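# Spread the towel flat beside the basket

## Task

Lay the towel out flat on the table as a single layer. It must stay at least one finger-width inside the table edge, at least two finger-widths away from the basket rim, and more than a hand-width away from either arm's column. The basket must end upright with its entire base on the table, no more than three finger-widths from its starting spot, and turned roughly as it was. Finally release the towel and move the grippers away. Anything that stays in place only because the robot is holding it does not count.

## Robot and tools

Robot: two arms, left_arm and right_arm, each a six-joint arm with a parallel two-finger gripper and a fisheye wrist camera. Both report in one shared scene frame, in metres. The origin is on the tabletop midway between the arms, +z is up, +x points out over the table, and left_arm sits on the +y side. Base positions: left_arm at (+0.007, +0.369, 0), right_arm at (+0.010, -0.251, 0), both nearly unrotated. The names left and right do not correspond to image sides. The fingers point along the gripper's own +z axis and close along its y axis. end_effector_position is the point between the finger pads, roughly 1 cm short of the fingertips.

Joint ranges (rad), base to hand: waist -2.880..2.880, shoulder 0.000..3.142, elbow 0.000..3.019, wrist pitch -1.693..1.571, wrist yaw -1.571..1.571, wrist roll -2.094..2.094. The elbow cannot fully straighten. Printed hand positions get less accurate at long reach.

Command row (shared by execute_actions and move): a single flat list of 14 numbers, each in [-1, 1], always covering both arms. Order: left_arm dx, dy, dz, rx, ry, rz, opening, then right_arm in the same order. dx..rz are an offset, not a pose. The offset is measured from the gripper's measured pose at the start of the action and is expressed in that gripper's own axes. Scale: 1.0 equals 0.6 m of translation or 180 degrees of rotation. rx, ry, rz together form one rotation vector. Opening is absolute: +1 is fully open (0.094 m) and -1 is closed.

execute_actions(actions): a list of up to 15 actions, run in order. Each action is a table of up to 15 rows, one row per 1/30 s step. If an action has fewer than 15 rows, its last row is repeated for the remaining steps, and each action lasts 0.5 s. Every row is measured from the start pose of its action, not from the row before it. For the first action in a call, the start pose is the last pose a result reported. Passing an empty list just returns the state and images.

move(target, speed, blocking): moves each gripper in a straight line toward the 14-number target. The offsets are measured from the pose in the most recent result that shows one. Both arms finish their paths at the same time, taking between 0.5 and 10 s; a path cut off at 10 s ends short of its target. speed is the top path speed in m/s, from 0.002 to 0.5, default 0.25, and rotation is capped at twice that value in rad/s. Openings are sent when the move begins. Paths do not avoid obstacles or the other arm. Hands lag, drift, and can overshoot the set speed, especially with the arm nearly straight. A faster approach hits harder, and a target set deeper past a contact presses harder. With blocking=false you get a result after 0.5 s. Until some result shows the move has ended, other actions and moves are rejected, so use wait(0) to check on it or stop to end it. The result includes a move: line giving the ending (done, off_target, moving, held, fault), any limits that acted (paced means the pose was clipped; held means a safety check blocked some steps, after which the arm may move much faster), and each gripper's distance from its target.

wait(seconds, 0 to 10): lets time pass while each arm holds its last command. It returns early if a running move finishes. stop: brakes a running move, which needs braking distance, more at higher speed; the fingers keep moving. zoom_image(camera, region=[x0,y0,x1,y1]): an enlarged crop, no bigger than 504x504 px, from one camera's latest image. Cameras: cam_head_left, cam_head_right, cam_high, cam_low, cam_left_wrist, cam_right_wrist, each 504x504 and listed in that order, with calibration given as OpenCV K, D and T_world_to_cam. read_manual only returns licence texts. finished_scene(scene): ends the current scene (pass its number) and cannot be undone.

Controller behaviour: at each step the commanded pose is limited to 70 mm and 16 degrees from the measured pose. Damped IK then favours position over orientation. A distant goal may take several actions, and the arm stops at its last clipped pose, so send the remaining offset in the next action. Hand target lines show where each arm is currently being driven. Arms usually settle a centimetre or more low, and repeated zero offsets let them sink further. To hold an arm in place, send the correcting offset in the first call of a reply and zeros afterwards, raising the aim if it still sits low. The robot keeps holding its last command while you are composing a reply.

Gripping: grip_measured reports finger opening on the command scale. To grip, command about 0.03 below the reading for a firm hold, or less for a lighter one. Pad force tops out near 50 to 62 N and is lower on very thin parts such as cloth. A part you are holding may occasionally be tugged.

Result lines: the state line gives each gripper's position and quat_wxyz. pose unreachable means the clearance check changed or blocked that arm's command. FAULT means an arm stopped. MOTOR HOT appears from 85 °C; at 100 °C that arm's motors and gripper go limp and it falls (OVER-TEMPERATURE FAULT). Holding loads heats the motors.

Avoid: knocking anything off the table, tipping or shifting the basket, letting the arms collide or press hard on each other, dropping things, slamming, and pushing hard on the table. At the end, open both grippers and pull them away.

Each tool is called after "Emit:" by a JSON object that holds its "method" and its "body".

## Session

Emit:
{"method": "execute_actions", "body": {"actions": []}}

Scene clock: 0.00 s.
left_arm: end_effector_position=(+0.4745, +0.6594, +0.2814) grip_measured=+1.000 end_effector_quat_wxyz=(+0.107, -0.077, +0.991, -0.011) | right_arm: end_effector_position=(+0.3274, +0.2419, +0.2307) grip_measured=+1.000 end_effector_quat_wxyz=(+0.183, +0.914, +0.007, +0.361)
Joint positions: left_arm=[ 0.589  1.666  1.721 -1.45   0.125  0.429  0.094] | right_arm=[ 1.163  1.921  1.807 -1.574  0.828 -1.888  0.094]
Joint velocities: left_arm=[-0.005 -0.015  0.002  0.007  0.022 -0.095  0.   ] | right_arm=[ 0.024  0.005 -0.007 -0.017 -0.007 -0.022  0.   ]
Motor temperatures (°C, as the motors report them): left_arm=[22 22 26 24 24 24] | right_arm=[25 27 24 24 22 24]
Hand target (left_arm): +0.479, +0.663, +0.284; +0.111, -0.077, +0.991, -0.009
Hand target (right_arm): +0.329, +0.247, +0.243; +0.169, +0.915, +0.001, +0.366
camera_calibration (this result's frames):
cam_left_wrist: T_world_to_cam=[[0.167, -0.983911, 0.0634839, 0.545771], [-0.905715, -0.127647, 0.404211, 0.40609], [-0.389604, -0.125001, -0.91246, 0.646804], [0, 0, 0, 1]] pos_world=[0.528656, 0.669678, 0.39139]
cam_right_wrist: T_world_to_cam=[[0.110242, 0.936804, -0.332032, -0.190454], [0.198965, 0.306505, 0.930842, -0.354098], [0.973786, -0.168681, -0.152601, -0.122522], [0, 0, 0, 1]] pos_world=[0.210759, 0.266284, 0.247676]

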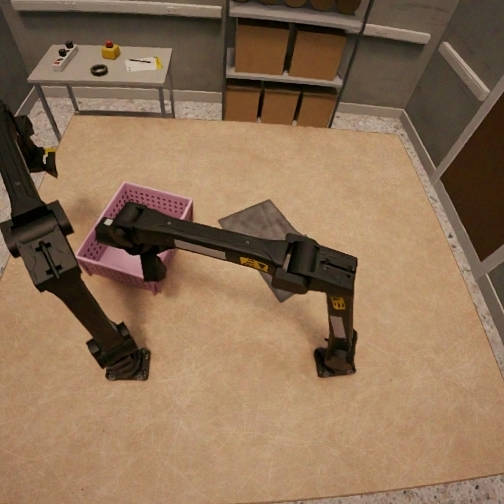

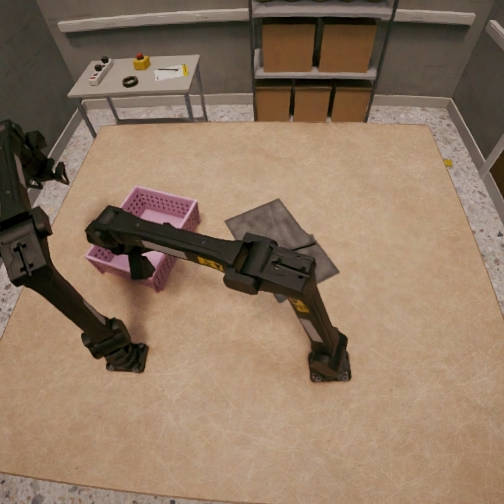

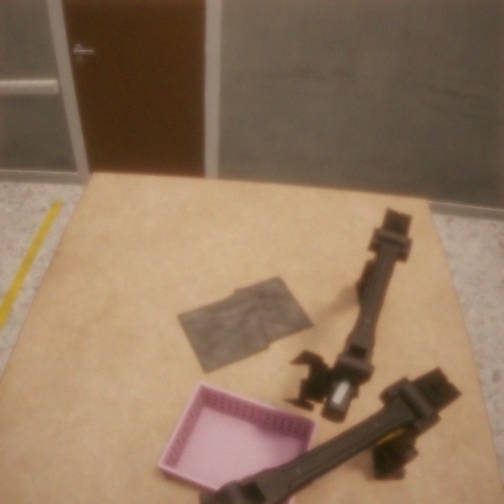

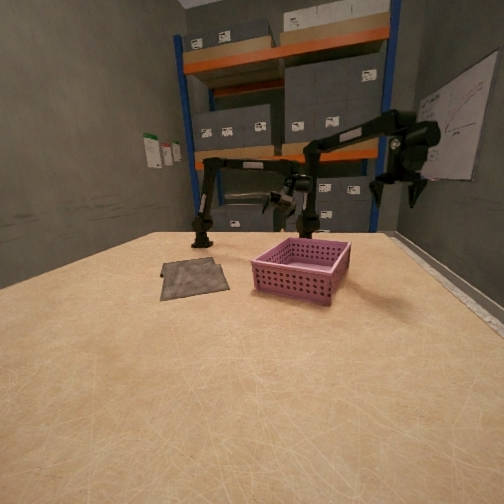

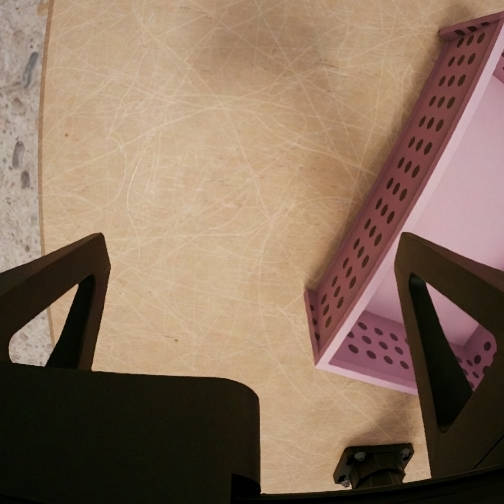

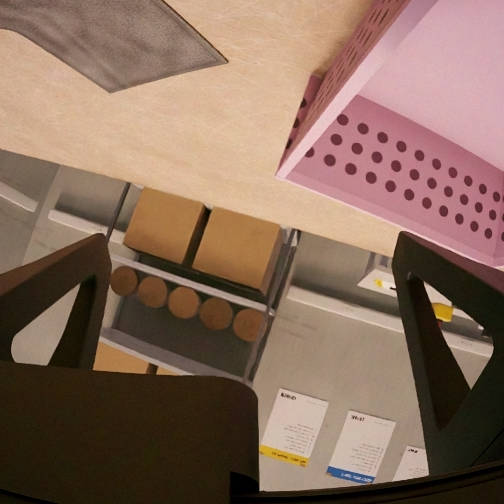

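Emit:
{"method": "move", "body": {"target": [0,0,0,0,0,0,1,-0.09,0.885,0.185,0.12,-0.236,0.005,1]}}

Emit:
{"method": "zoom_image", "body": {"camera": "cam_head_left", "region": [190, 170, 350, 330]}}

Emit:
{"method": "zoom_image", "body": {"camera": "cam_high", "region": [150, 250, 350, 400]}}

Scene clock: 12.40 s.
left_arm: end_effector_position=(+0.4745, +0.6594, +0.2814) grip_measured=+1.000 end_effector_quat_wxyz=(+0.107, -0.077, +0.991, -0.011) | right_arm: end_effector_position=(+0.2880, -0.2987, +0.2770) grip_measured=+1.000 end_effector_quat_wxyz=(+0.261, +0.874, -0.397, +0.100)
Joint positions: left_arm=[ 0.589  1.666  1.721 -1.45   0.125  0.429  0.094] | right_arm=[ 0.104  1.113  1.1   -1.695  0.552 -2.091  0.094]
Joint velocities: left_arm=[-0.024 -0.015  0.002  0.007 -0.007 -0.081  0.   ] | right_arm=[-0.015  0.005  0.007  0.007 -0.007 -0.037  0.   ]
Motor temperatures (°C, as the motors report them): left_arm=[22 23 29 24 24 24] | right_arm=[25 28 27 24 22 24]
Hand target (left_arm): +0.474, +0.659, +0.281; +0.107, -0.077, +0.991, -0.011
Hand target (right_arm): +0.292, -0.297, +0.283; +0.260, +0.876, -0.394, +0.099
Off the commanded pose (left_arm): 0.000 m, 0 deg.
Off the commanded pose (right_arm): 0.026 m, 58 deg; orientation clipped at the last step of the last action.
joint sent to its limit (right arm) — the command would take joint 4 (wrist pitch) past its lower limit and joint 6 (wrist roll) past its lower limit, so those joints were sent only as far as their limits.
move: off_target (right_arm); limits=paced
camera_calibration (this result's frames):
cam_left_wrist: T_world_to_cam=[[0.167, -0.983911, 0.0634839, 0.545771], [-0.905715, -0.127647, 0.404211, 0.40609], [-0.389604, -0.125001, -0.91246, 0.646804], [0, 0, 0, 1]] pos_world=[0.528656, 0.669678, 0.39139]
cam_right_wrist: T_world_to_cam=[[0.746386, 0.555269, -0.366857, 0.0480933], [0.548536, -0.201142, 0.811572, -0.443035], [0.376851, -0.806981, -0.454715, -0.103273], [0, 0, 0, 1]] pos_world=[0.246043, -0.199157, 0.330239]

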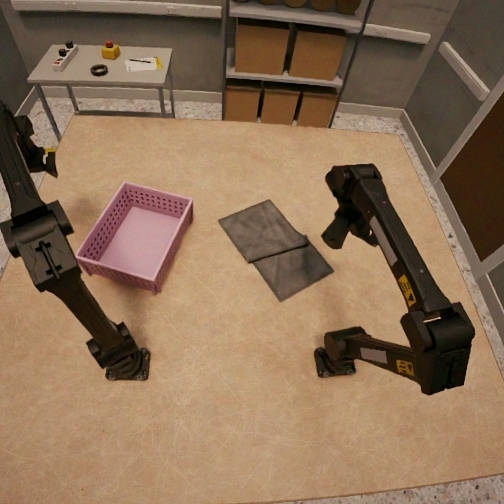

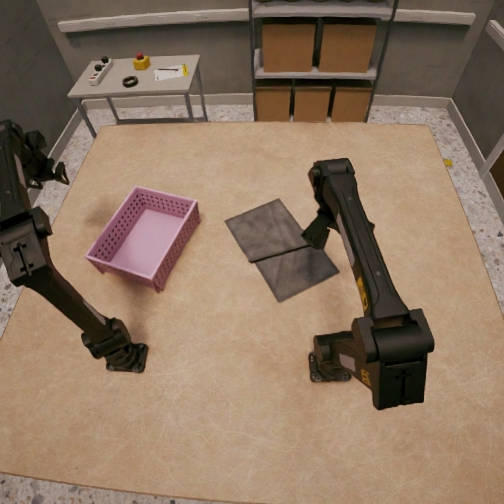

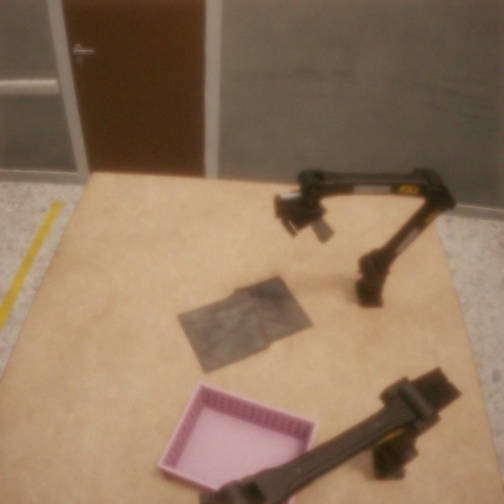

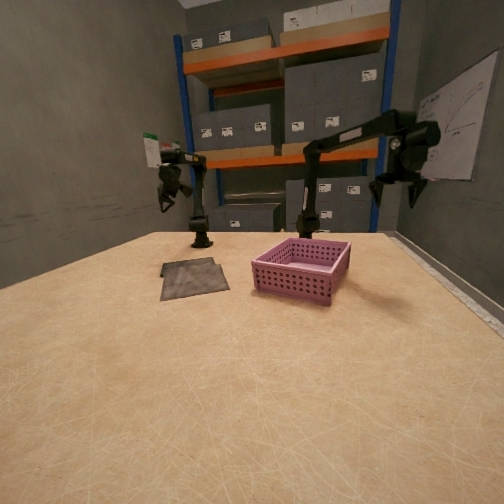

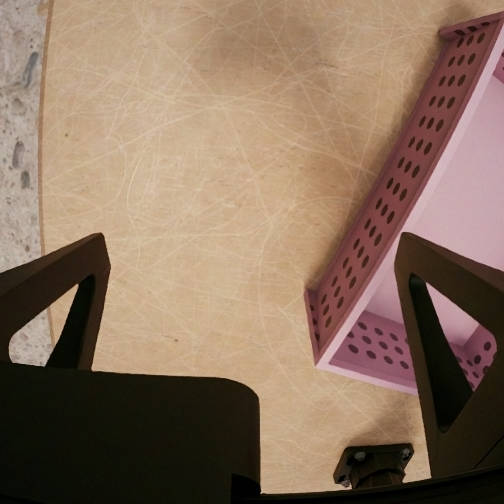

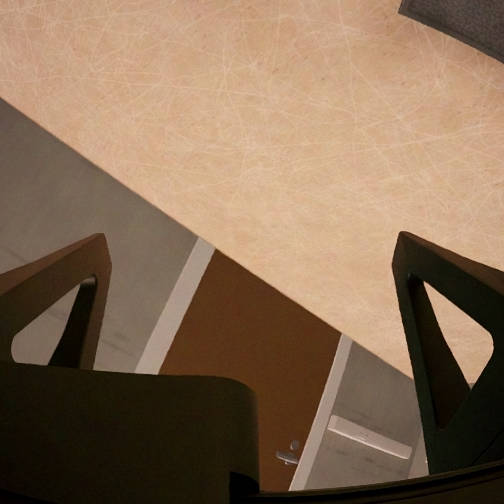

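Region (190, 170, 350, 330) of cam_head_left's 504x504 image, scaled by 3.150, with more detail than that image has.

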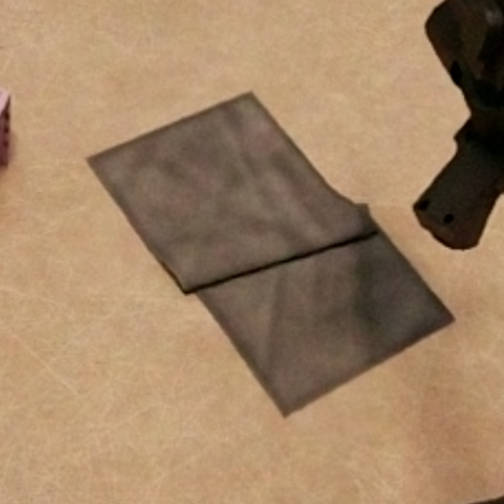

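Region (150, 250, 350, 400) of cam_high's 504x504 image, scaled by 2.520, with more detail than that image has; it fills the top 378 rows of this view, and the rest is white.

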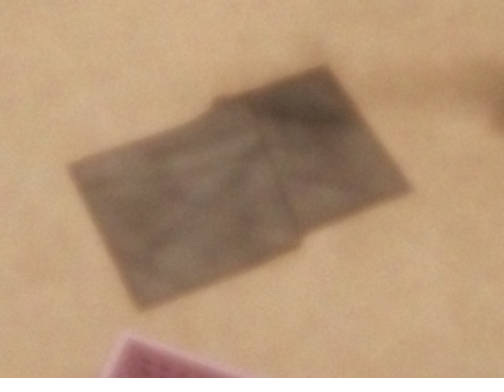

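Emit:
{"method": "move", "body": {"target": [0,0,0,0,0,0,1,0,0,0,0,0,0.5,1], "speed": 0.5}}

Emit:
{"method": "move", "body": {"target": [0,0,0,0,0,0,1,0,0,0,0,0,0.5,1], "speed": 0.5}}

Scene clock: 29.43 s.
left_arm: end_effector_position=(+0.4745, +0.6594, +0.2814) grip_measured=+1.000 end_effector_quat_wxyz=(+0.107, -0.077, +0.991, -0.011) | right_arm: end_effector_position=(+0.2880, -0.2983, +0.2768) grip_measured=+1.000 end_effector_quat_wxyz=(-0.115, -0.342, +0.898, -0.254)
Joint positions: left_arm=[ 0.589  1.666  1.721 -1.45   0.125  0.429  0.094] | right_arm=[ 0.104  1.113  1.1   -1.695  0.549 -0.53   0.094]
Joint velocities: left_arm=[-0.015 -0.005  0.002  0.007 -0.051 -0.037  0.   ] | right_arm=[ 0.005 -0.005 -0.007  0.002 -0.051  0.037  0.   ]
Motor temperatures (°C, as the motors report them): left_arm=[22 24 30 24 24 24] | right_arm=[25 28 29 24 22 24]
Hand target (left_arm): +0.474, +0.659, +0.281; +0.107, -0.077, +0.991, -0.011
Hand target (right_arm): +0.288, -0.299, +0.277; -0.114, -0.337, +0.899, -0.255
Off the commanded pose (left_arm): 0.000 m, 0 deg.
Off the commanded pose (right_arm): 0.000 m, 1 deg.
move: done
camera_calibration (this result's frames):
cam_left_wrist: T_world_to_cam=[[0.167, -0.983911, 0.0634839, 0.545771], [-0.905715, -0.127647, 0.404211, 0.40609], [-0.389604, -0.125001, -0.91246, 0.646804], [0, 0, 0, 1]] pos_world=[0.528656, 0.669678, 0.39139]
cam_right_wrist: T_world_to_cam=[[0.673227, -0.630376, 0.386512, -0.49325], [-0.579667, -0.125399, 0.805147, -0.0934718], [-0.459077, -0.766095, -0.44983, 0.148514], [0, 0, 0, 1]] pos_world=[0.346067, -0.208879, 0.332712]

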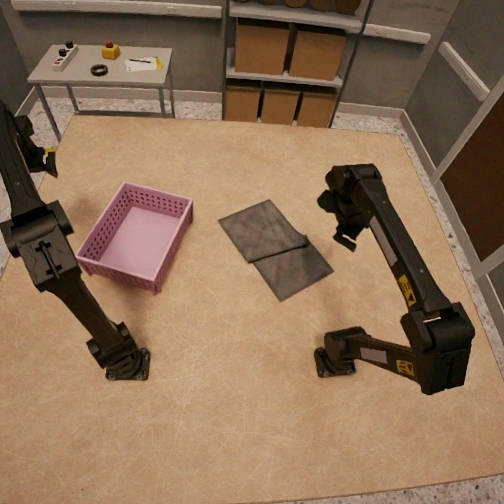

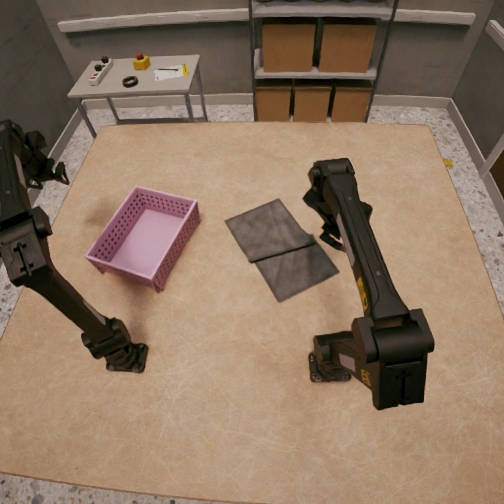

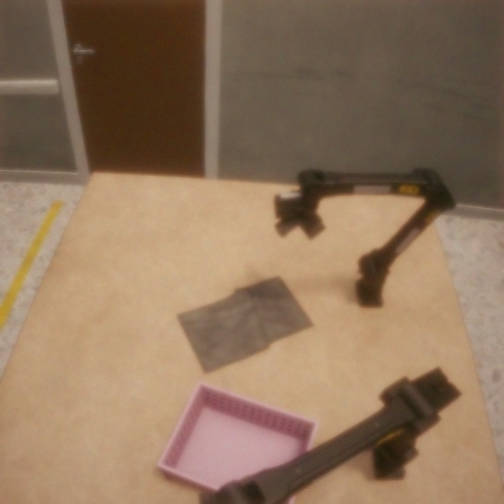

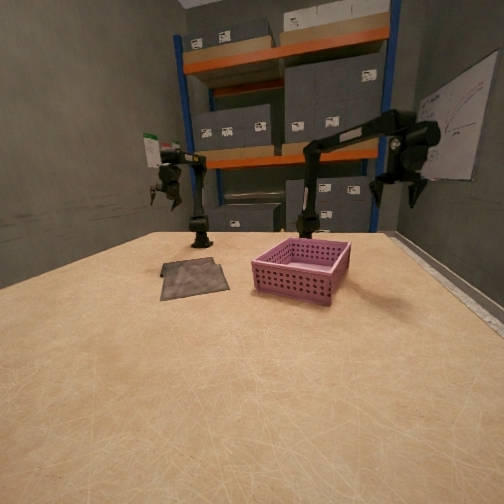

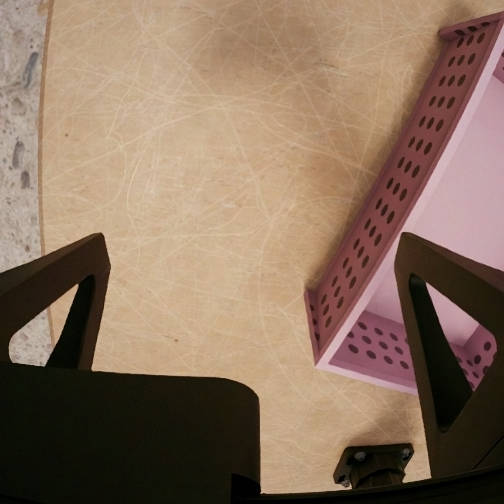

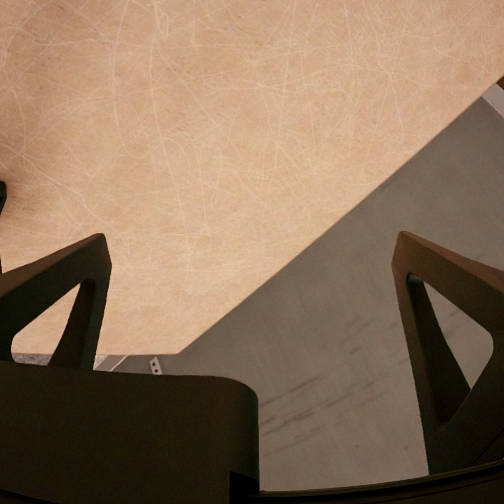

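Scene clock: 31.77 s.
left_arm: end_effector_position=(+0.4745, +0.6594, +0.2814) grip_measured=+1.000 end_effector_quat_wxyz=(+0.107, -0.077, +0.991, -0.011) | right_arm: end_effector_position=(+0.2879, -0.2979, +0.2766) grip_measured=+1.000 end_effector_quat_wxyz=(+0.096, +0.388, +0.879, -0.260)
Joint positions: left_arm=[ 0.589  1.666  1.721 -1.45   0.125  0.429  0.094] | right_arm=[ 0.104  1.113  1.1   -1.695  0.547  1.03   0.094]
Joint velocities: left_arm=[-0.005 -0.005  0.027  0.002 -0.022  0.066  0.   ] | right_arm=[-0.034  0.005  0.002  0.002  0.022  0.007  0.   ]
Motor temperatures (°C, as the motors report them): left_arm=[22 24 30 24 24 24] | right_arm=[25 28 29 24 22 24]
Hand target (left_arm): +0.474, +0.659, +0.281; +0.107, -0.077, +0.991, -0.011
Hand target (right_arm): +0.288, -0.298, +0.277; +0.098, +0.393, +0.876, -0.261
Off the commanded pose (left_arm): 0.000 m, 0 deg.
Off the commanded pose (right_arm): 0.000 m, 1 deg.
move: done
camera_calibration (this result's frames):
cam_left_wrist: T_world_to_cam=[[0.167, -0.983911, 0.0634839, 0.545771], [-0.905715, -0.127647, 0.404211, 0.40609], [-0.389604, -0.125001, -0.91246, 0.646804], [0, 0, 0, 1]] pos_world=[0.528656, 0.669678, 0.39139]
cam_right_wrist: T_world_to_cam=[[-0.731465, -0.557119, 0.393165, -0.068551], [-0.52227, 0.828447, 0.20226, 0.341116], [-0.438399, -0.057392, -0.896946, 0.477512], [0, 0, 0, 1]] pos_world=[0.337353, -0.293383, 0.38626]

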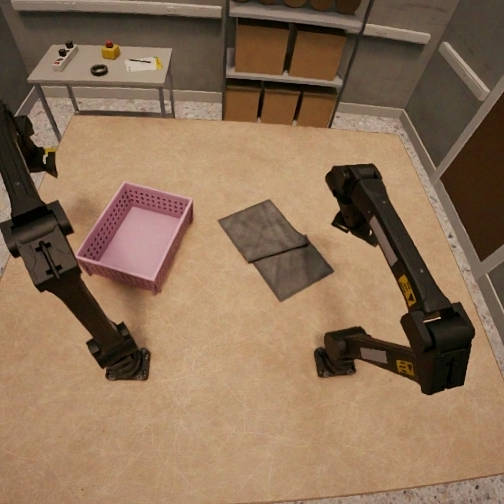

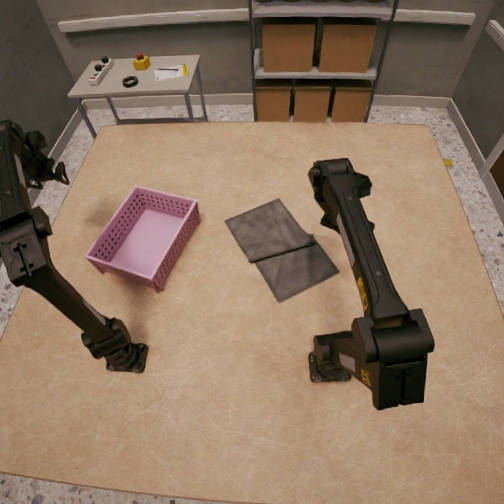

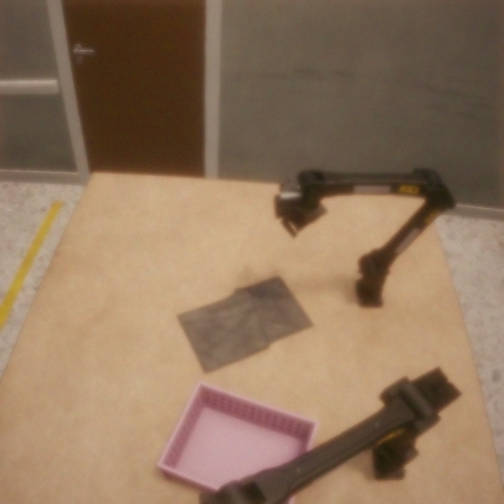

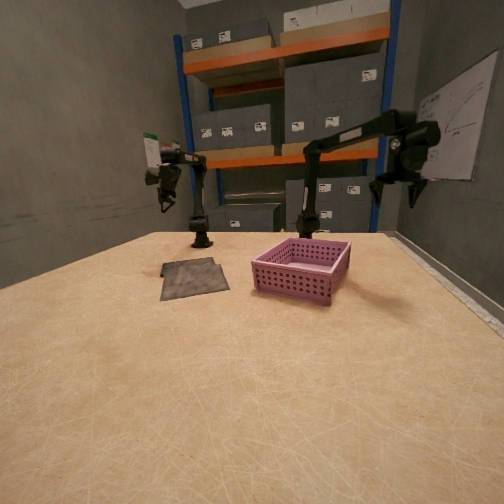

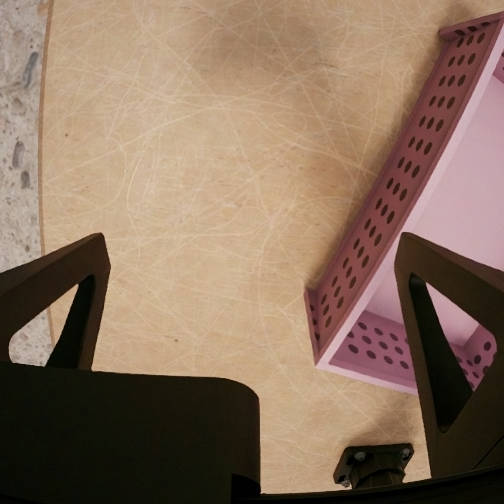

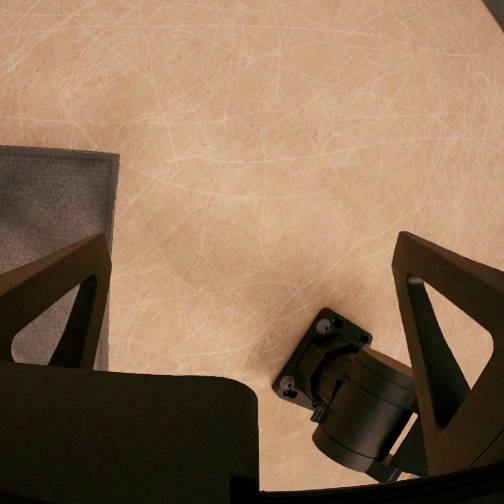

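Emit:
{"method": "move", "body": {"target": [0,0,0,0,0,0,1,0.183,0.404,0.027,-0.115,0.138,0.068,1]}}

Scene clock: 41.23 s.
left_arm: end_effector_position=(+0.4745, +0.6594, +0.2814) grip_measured=+1.000 end_effector_quat_wxyz=(+0.107, -0.077, +0.991, -0.011) | right_arm: end_effector_position=(+0.3857, -0.1065, +0.1287) grip_measured=+1.000 end_effector_quat_wxyz=(-0.003, +0.499, +0.867, -0.012)
Joint positions: left_arm=[ 0.589  1.666  1.721 -1.45   0.125  0.429  0.094] | right_arm=[ 0.32   1.474  1.1   -1.22   0.011  1.419  0.094]
Joint velocities: left_arm=[-0.005 -0.005  0.007 -0.007 -0.051  0.066  0.   ] | right_arm=[-0.005 -0.024 -0.007 -0.002  0.022 -0.007  0.   ]
Motor temperatures (°C, as the motors report them): left_arm=[22 24 30 24 24 24] | right_arm=[25 27 29 24 22 24]
Hand target (left_arm): +0.474, +0.659, +0.281; +0.107, -0.077, +0.991, -0.011
Hand target (right_arm): +0.393, -0.101, +0.133; +0.004, +0.502, +0.865, -0.000
Off the commanded pose (left_arm): 0.000 m, 0 deg.
Off the commanded pose (right_arm): 0.007 m, 2 deg.
move: done
camera_calibration (this result's frames):
cam_left_wrist: T_world_to_cam=[[0.167, -0.983911, 0.0634839, 0.545771], [-0.905715, -0.127647, 0.404211, 0.40609], [-0.389604, -0.125001, -0.91246, 0.646804], [0, 0, 0, 1]] pos_world=[0.528656, 0.669678, 0.39139]
cam_right_wrist: T_world_to_cam=[[-0.863375, -0.503256, 0.036288, 0.27037], [-0.388745, 0.709321, 0.587998, 0.149624], [-0.321653, 0.493556, -0.808048, 0.400939], [0, 0, 0, 1]] pos_world=[0.420559, -0.167952, 0.226188]

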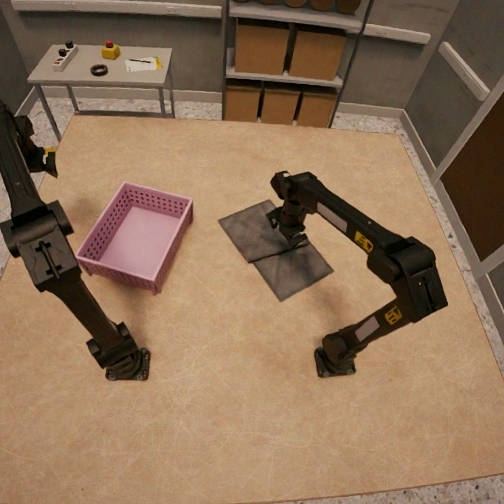

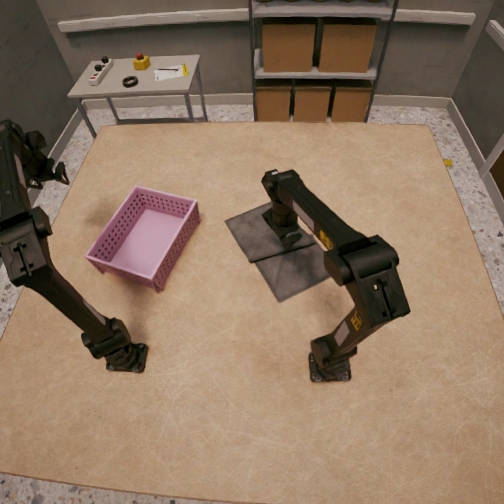

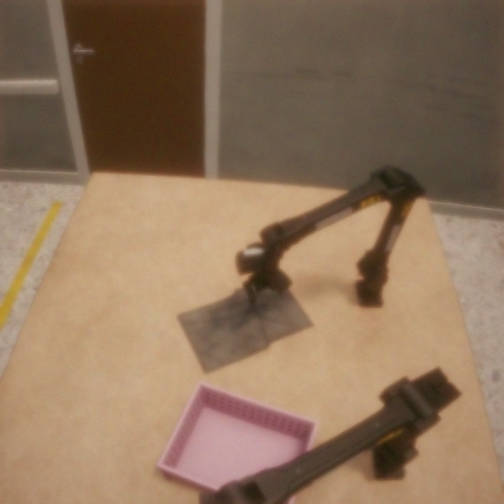

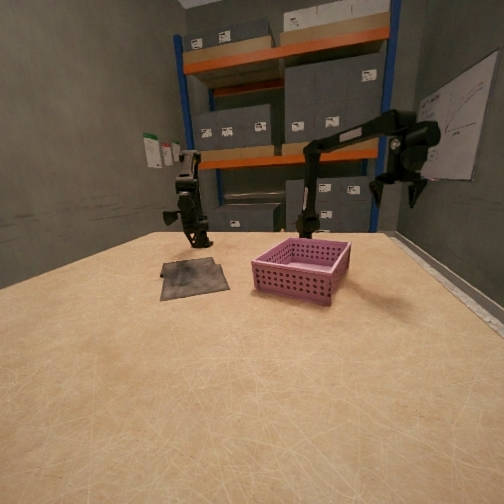

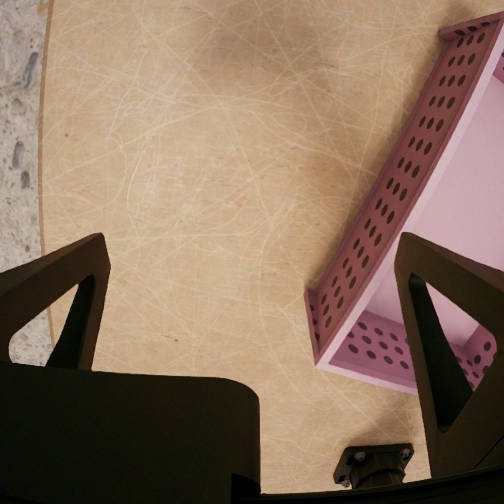

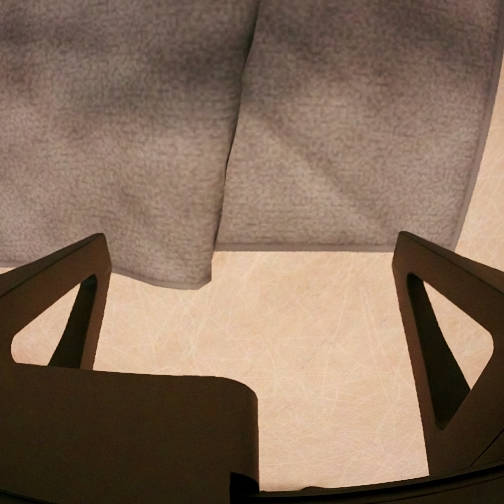

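Emit:
{"method": "move", "body": {"target": [0,0,0,0,0,0,1,0.02,0.43,0.155,0,0,0,-0.2]}}

Scene clock: 48.27 s.
left_arm: end_effector_position=(+0.4745, +0.6594, +0.2814) grip_measured=+1.000 end_effector_quat_wxyz=(+0.107, -0.077, +0.991, -0.011) | right_arm: end_effector_position=(+0.5905, +0.0229, +0.0188) grip_measured=-0.198 end_effector_quat_wxyz=(-0.012, +0.497, +0.868, -0.027)
Joint positions: left_arm=[ 0.589  1.666  1.721 -1.45   0.125  0.429  0.094] | right_arm=[ 0.391  2.196  1.839 -1.272  0.011  1.485  0.038]
Joint velocities: left_arm=[-0.005 -0.015  0.002 -0.002 -0.066  0.037  0.   ] | right_arm=[-0.005 -0.005  0.017 -0.007 -0.051  0.022 -0.001]
Motor temperatures (°C, as the motors report them): left_arm=[22 25 31 24 24 24] | right_arm=[25 28 29 24 22 24]
Hand target (left_arm): +0.474, +0.659, +0.281; +0.107, -0.077, +0.991, -0.011
Hand target (right_arm): +0.603, +0.032, +0.036; -0.002, +0.499, +0.867, -0.013
Off the commanded pose (left_arm): 0.000 m, 0 deg.
Off the commanded pose (right_arm): 0.017 m, 2 deg.
move: off_target (right_arm)
camera_calibration (this result's frames):
cam_left_wrist: T_world_to_cam=[[0.167, -0.983911, 0.0634839, 0.545771], [-0.905715, -0.127647, 0.404211, 0.40609], [-0.389604, -0.125001, -0.91246, 0.646804], [0, 0, 0, 1]] pos_world=[0.528656, 0.669678, 0.39139]
cam_right_wrist: T_world_to_cam=[[-0.859558, -0.506026, 0.0713986, 0.513414], [-0.373479, 0.717388, 0.588105, 0.192931], [-0.348817, 0.478844, -0.805627, 0.330465], [0, 0, 0, 1]] pos_world=[0.628637, -0.0368466, 0.11611]

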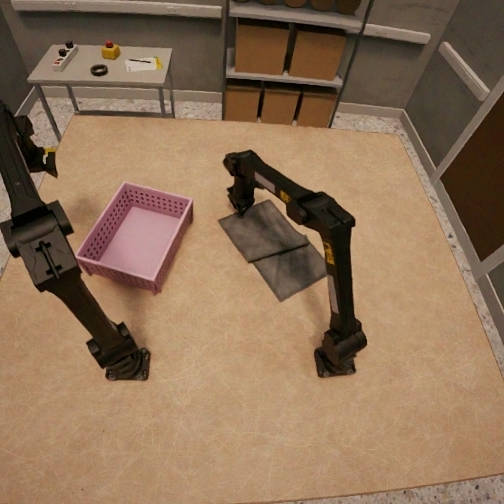

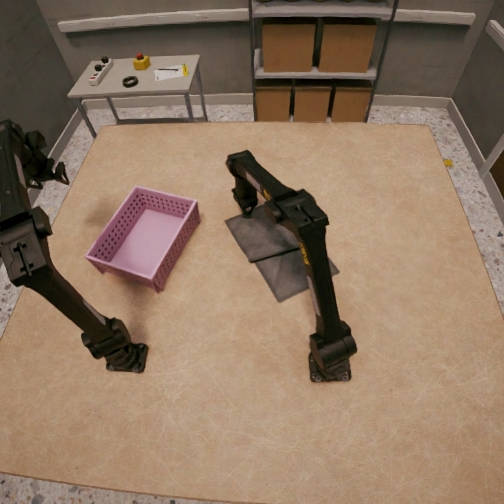

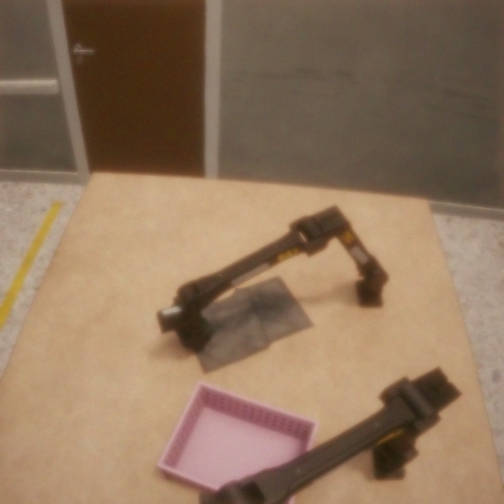

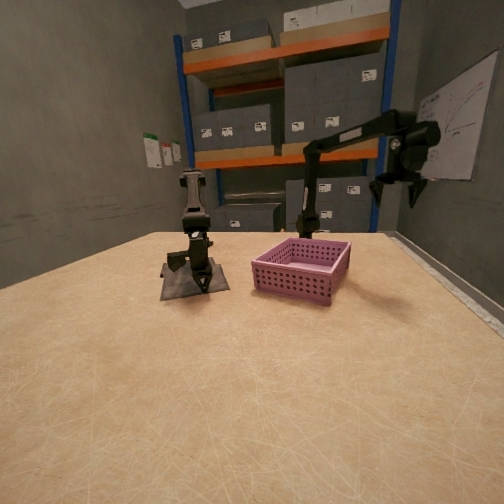

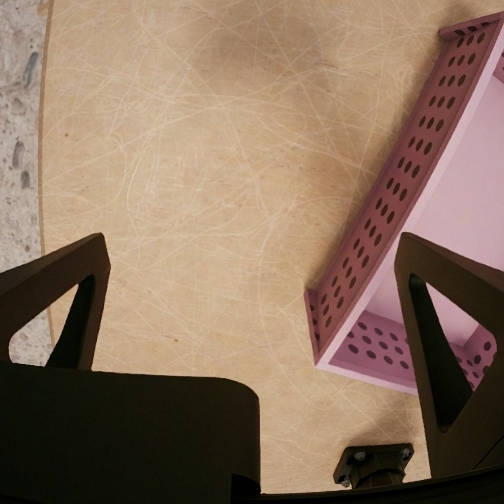

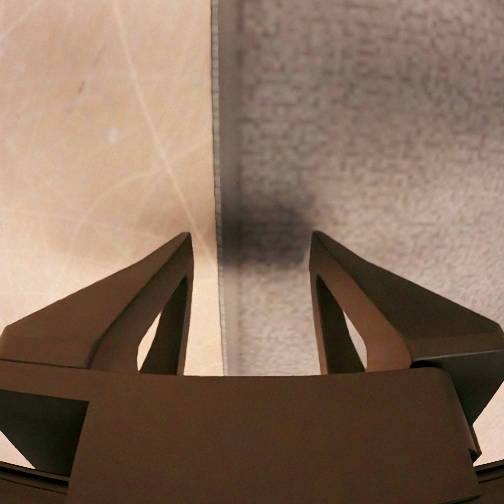

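Emit:
{"method": "execute_actions", "body": {"actions": [[[0,0,0,0,0,0,1,0,0,0.03,0,0,0,-0.2]],[[0,0,0,0,0,0,1,0,0,0.01,0,0,0,-1]],[[0,0,0,0,0,0,1,0,0,-0.04,0,0,0,-1]]]}}

Emit:
{"method": "move", "body": {"target": [0,0,0,0,0,0,1,-0.1,0.27,-0.03,0,0,0,-1], "speed": 0.08}}

Scene clock: 54.77 s.
left_arm: end_effector_position=(+0.4745, +0.6594, +0.2814) grip_measured=+1.000 end_effector_quat_wxyz=(+0.107, -0.077, +0.991, -0.011) | right_arm: end_effector_position=(+0.5799, +0.0178, +0.0117) grip_measured=-0.987 end_effector_quat_wxyz=(-0.022, +0.496, +0.867, -0.042)
Joint positions: left_arm=[ 0.589  1.666  1.721 -1.45   0.125  0.429  0.094] | right_arm=[ 0.391  2.196  1.817 -1.285  0.011  1.486  0.001]
Joint velocities: left_arm=[-0.015 -0.005  0.002  0.002 -0.022 -0.007  0.   ] | right_arm=[ 0.005  0.005  0.002 -0.002  0.007 -0.022 -0.   ]
Motor temperatures (°C, as the motors report them): left_arm=[22 25 31 24 24 24] | right_arm=[25 29 30 24 22 24]
Hand target (left_arm): +0.474, +0.659, +0.281; +0.107, -0.077, +0.991, -0.011
Hand target (right_arm): +0.588, +0.022, +0.034; -0.012, +0.497, +0.867, -0.028
Off the commanded pose (left_arm): 0.000 m, 0 deg.
Off the commanded pose (right_arm): 0.024 m, 2 deg.
camera_calibration (this result's frames):
cam_left_wrist: T_world_to_cam=[[0.167, -0.983911, 0.0634839, 0.545771], [-0.905715, -0.127647, 0.404211, 0.40609], [-0.389604, -0.125001, -0.91246, 0.646804], [0, 0, 0, 1]] pos_world=[0.528656, 0.669678, 0.39139]
cam_right_wrist: T_world_to_cam=[[-0.857132, -0.504026, 0.106219, 0.5004], [-0.354311, 0.726587, 0.588672, 0.1855], [-0.373884, 0.466935, -0.801363, 0.338154], [0, 0, 0, 1]] pos_world=[0.621064, -0.0404628, 0.108634]

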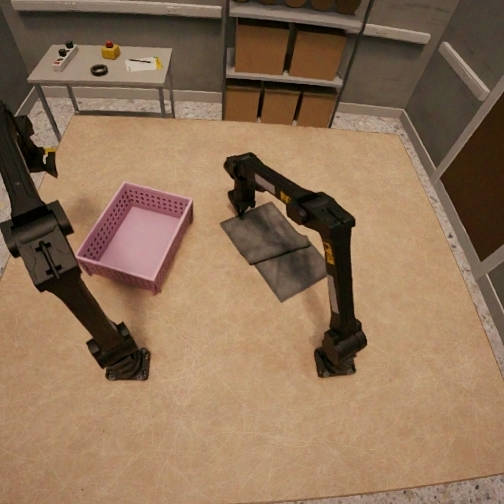

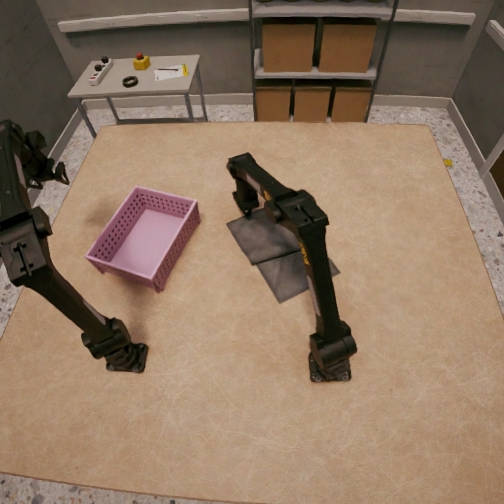

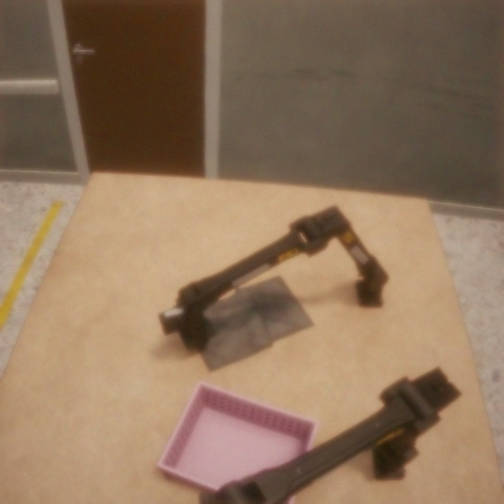

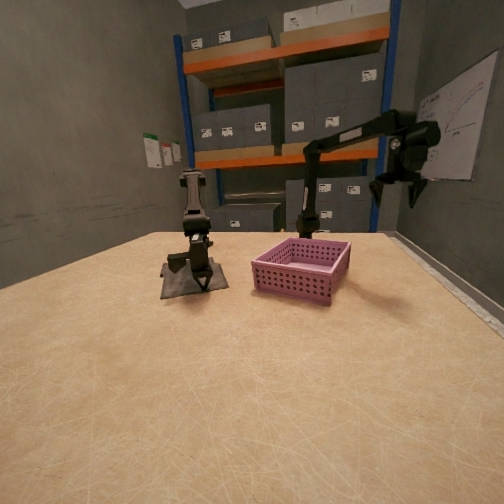

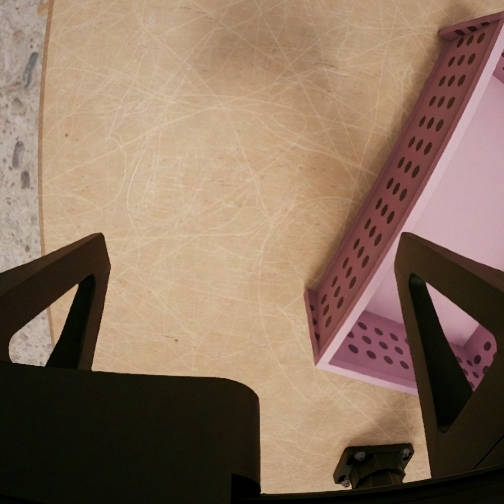

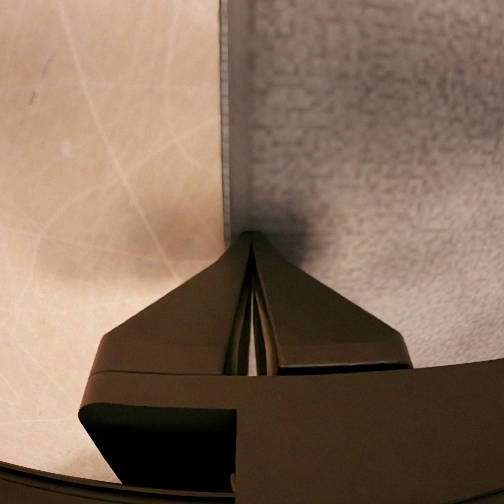

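Scene clock: 57.33 s.
left_arm: end_effector_position=(+0.4745, +0.6594, +0.2814) grip_measured=+1.000 end_effector_quat_wxyz=(+0.107, -0.077, +0.991, -0.011) | right_arm: end_effector_position=(+0.7377, +0.0479, +0.0113) grip_measured=-0.987 end_effector_quat_wxyz=(+0.017, +0.498, +0.867, +0.012)
Joint positions: left_arm=[ 0.589  1.666  1.721 -1.45   0.125  0.429  0.094] | right_arm=[ 0.339  2.75   2.867 -1.648  0.011  1.436  0.001]
Joint velocities: left_arm=[-0.015  0.015 -0.007 -0.002  0.066 -0.081  0.   ] | right_arm=[-0.005 -0.015 -0.002 -0.022  0.022  0.066 -0.   ]
Motor temperatures (°C, as the motors report them): left_arm=[22 25 31 24 24 24] | right_arm=[25 29 31 24 22 24]
Hand target (left_arm): +0.474, +0.659, +0.281; +0.107, -0.077, +0.991, -0.011
Hand target (right_arm): +0.750, +0.048, +0.017; +0.033, +0.497, +0.867, +0.031
Off the commanded pose (left_arm): 0.000 m, 0 deg.
Off the commanded pose (right_arm): 0.014 m, 8 deg.
elbow stopped short (right arm): the move would have taken joint 3 (elbow) straighter than the controller allows; a more bent joint 3 avoids this.
move: off_target (right_arm)
camera_calibration (this result's frames):
cam_left_wrist: T_world_to_cam=[[0.167, -0.983911, 0.0634839, 0.545771], [-0.905715, -0.127647, 0.404211, 0.40609], [-0.389604, -0.125001, -0.91246, 0.646804], [0, 0, 0, 1]] pos_world=[0.528656, 0.669678, 0.39139]
cam_right_wrist: T_world_to_cam=[[-0.863106, -0.504361, -0.0258299, 0.656767], [-0.423535, 0.695035, 0.580985, 0.272451], [-0.275074, 0.512392, -0.813504, 0.307841], [0, 0, 0, 1]] pos_world=[0.766932, -0.0158501, 0.109104]

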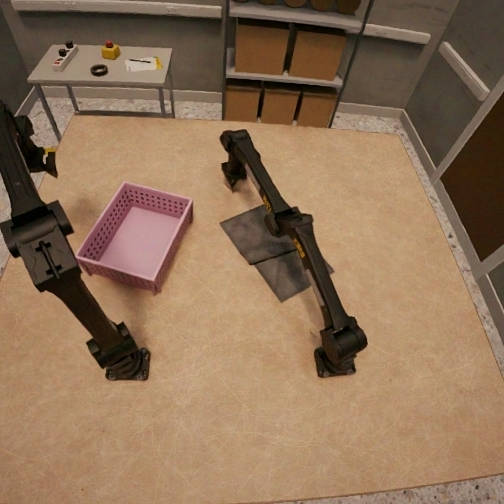

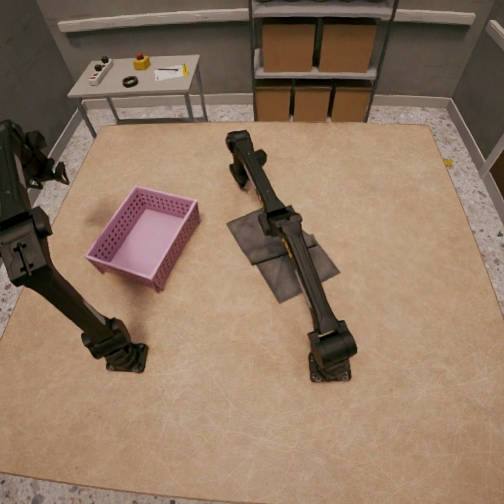

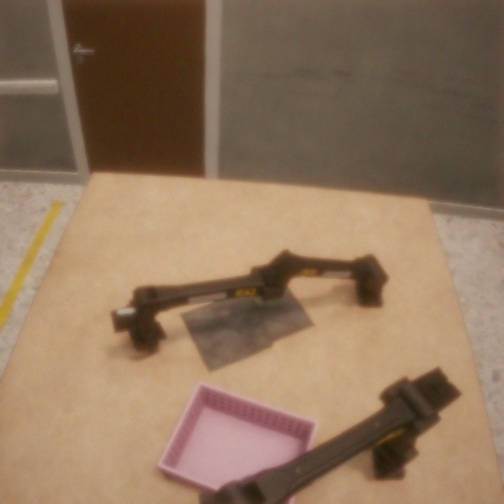

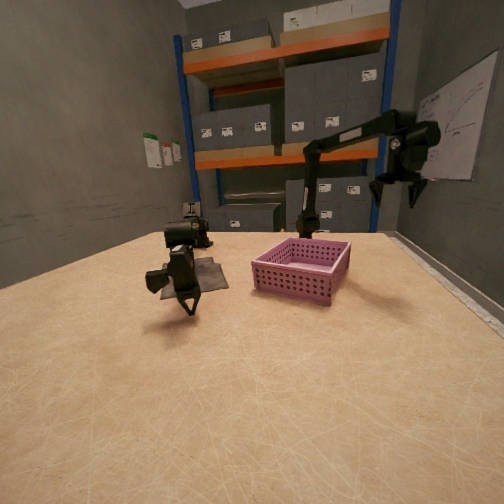

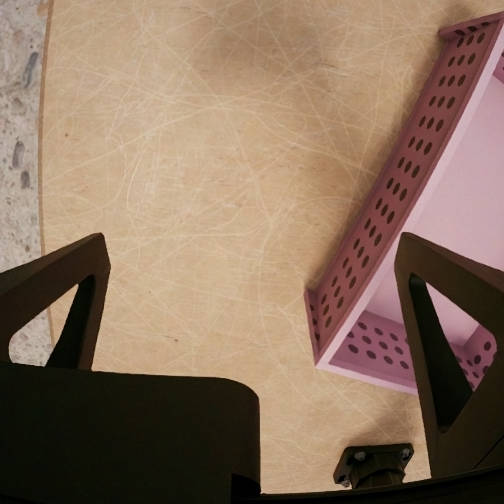

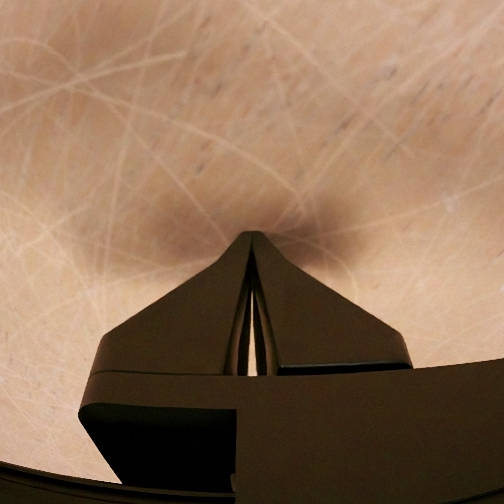

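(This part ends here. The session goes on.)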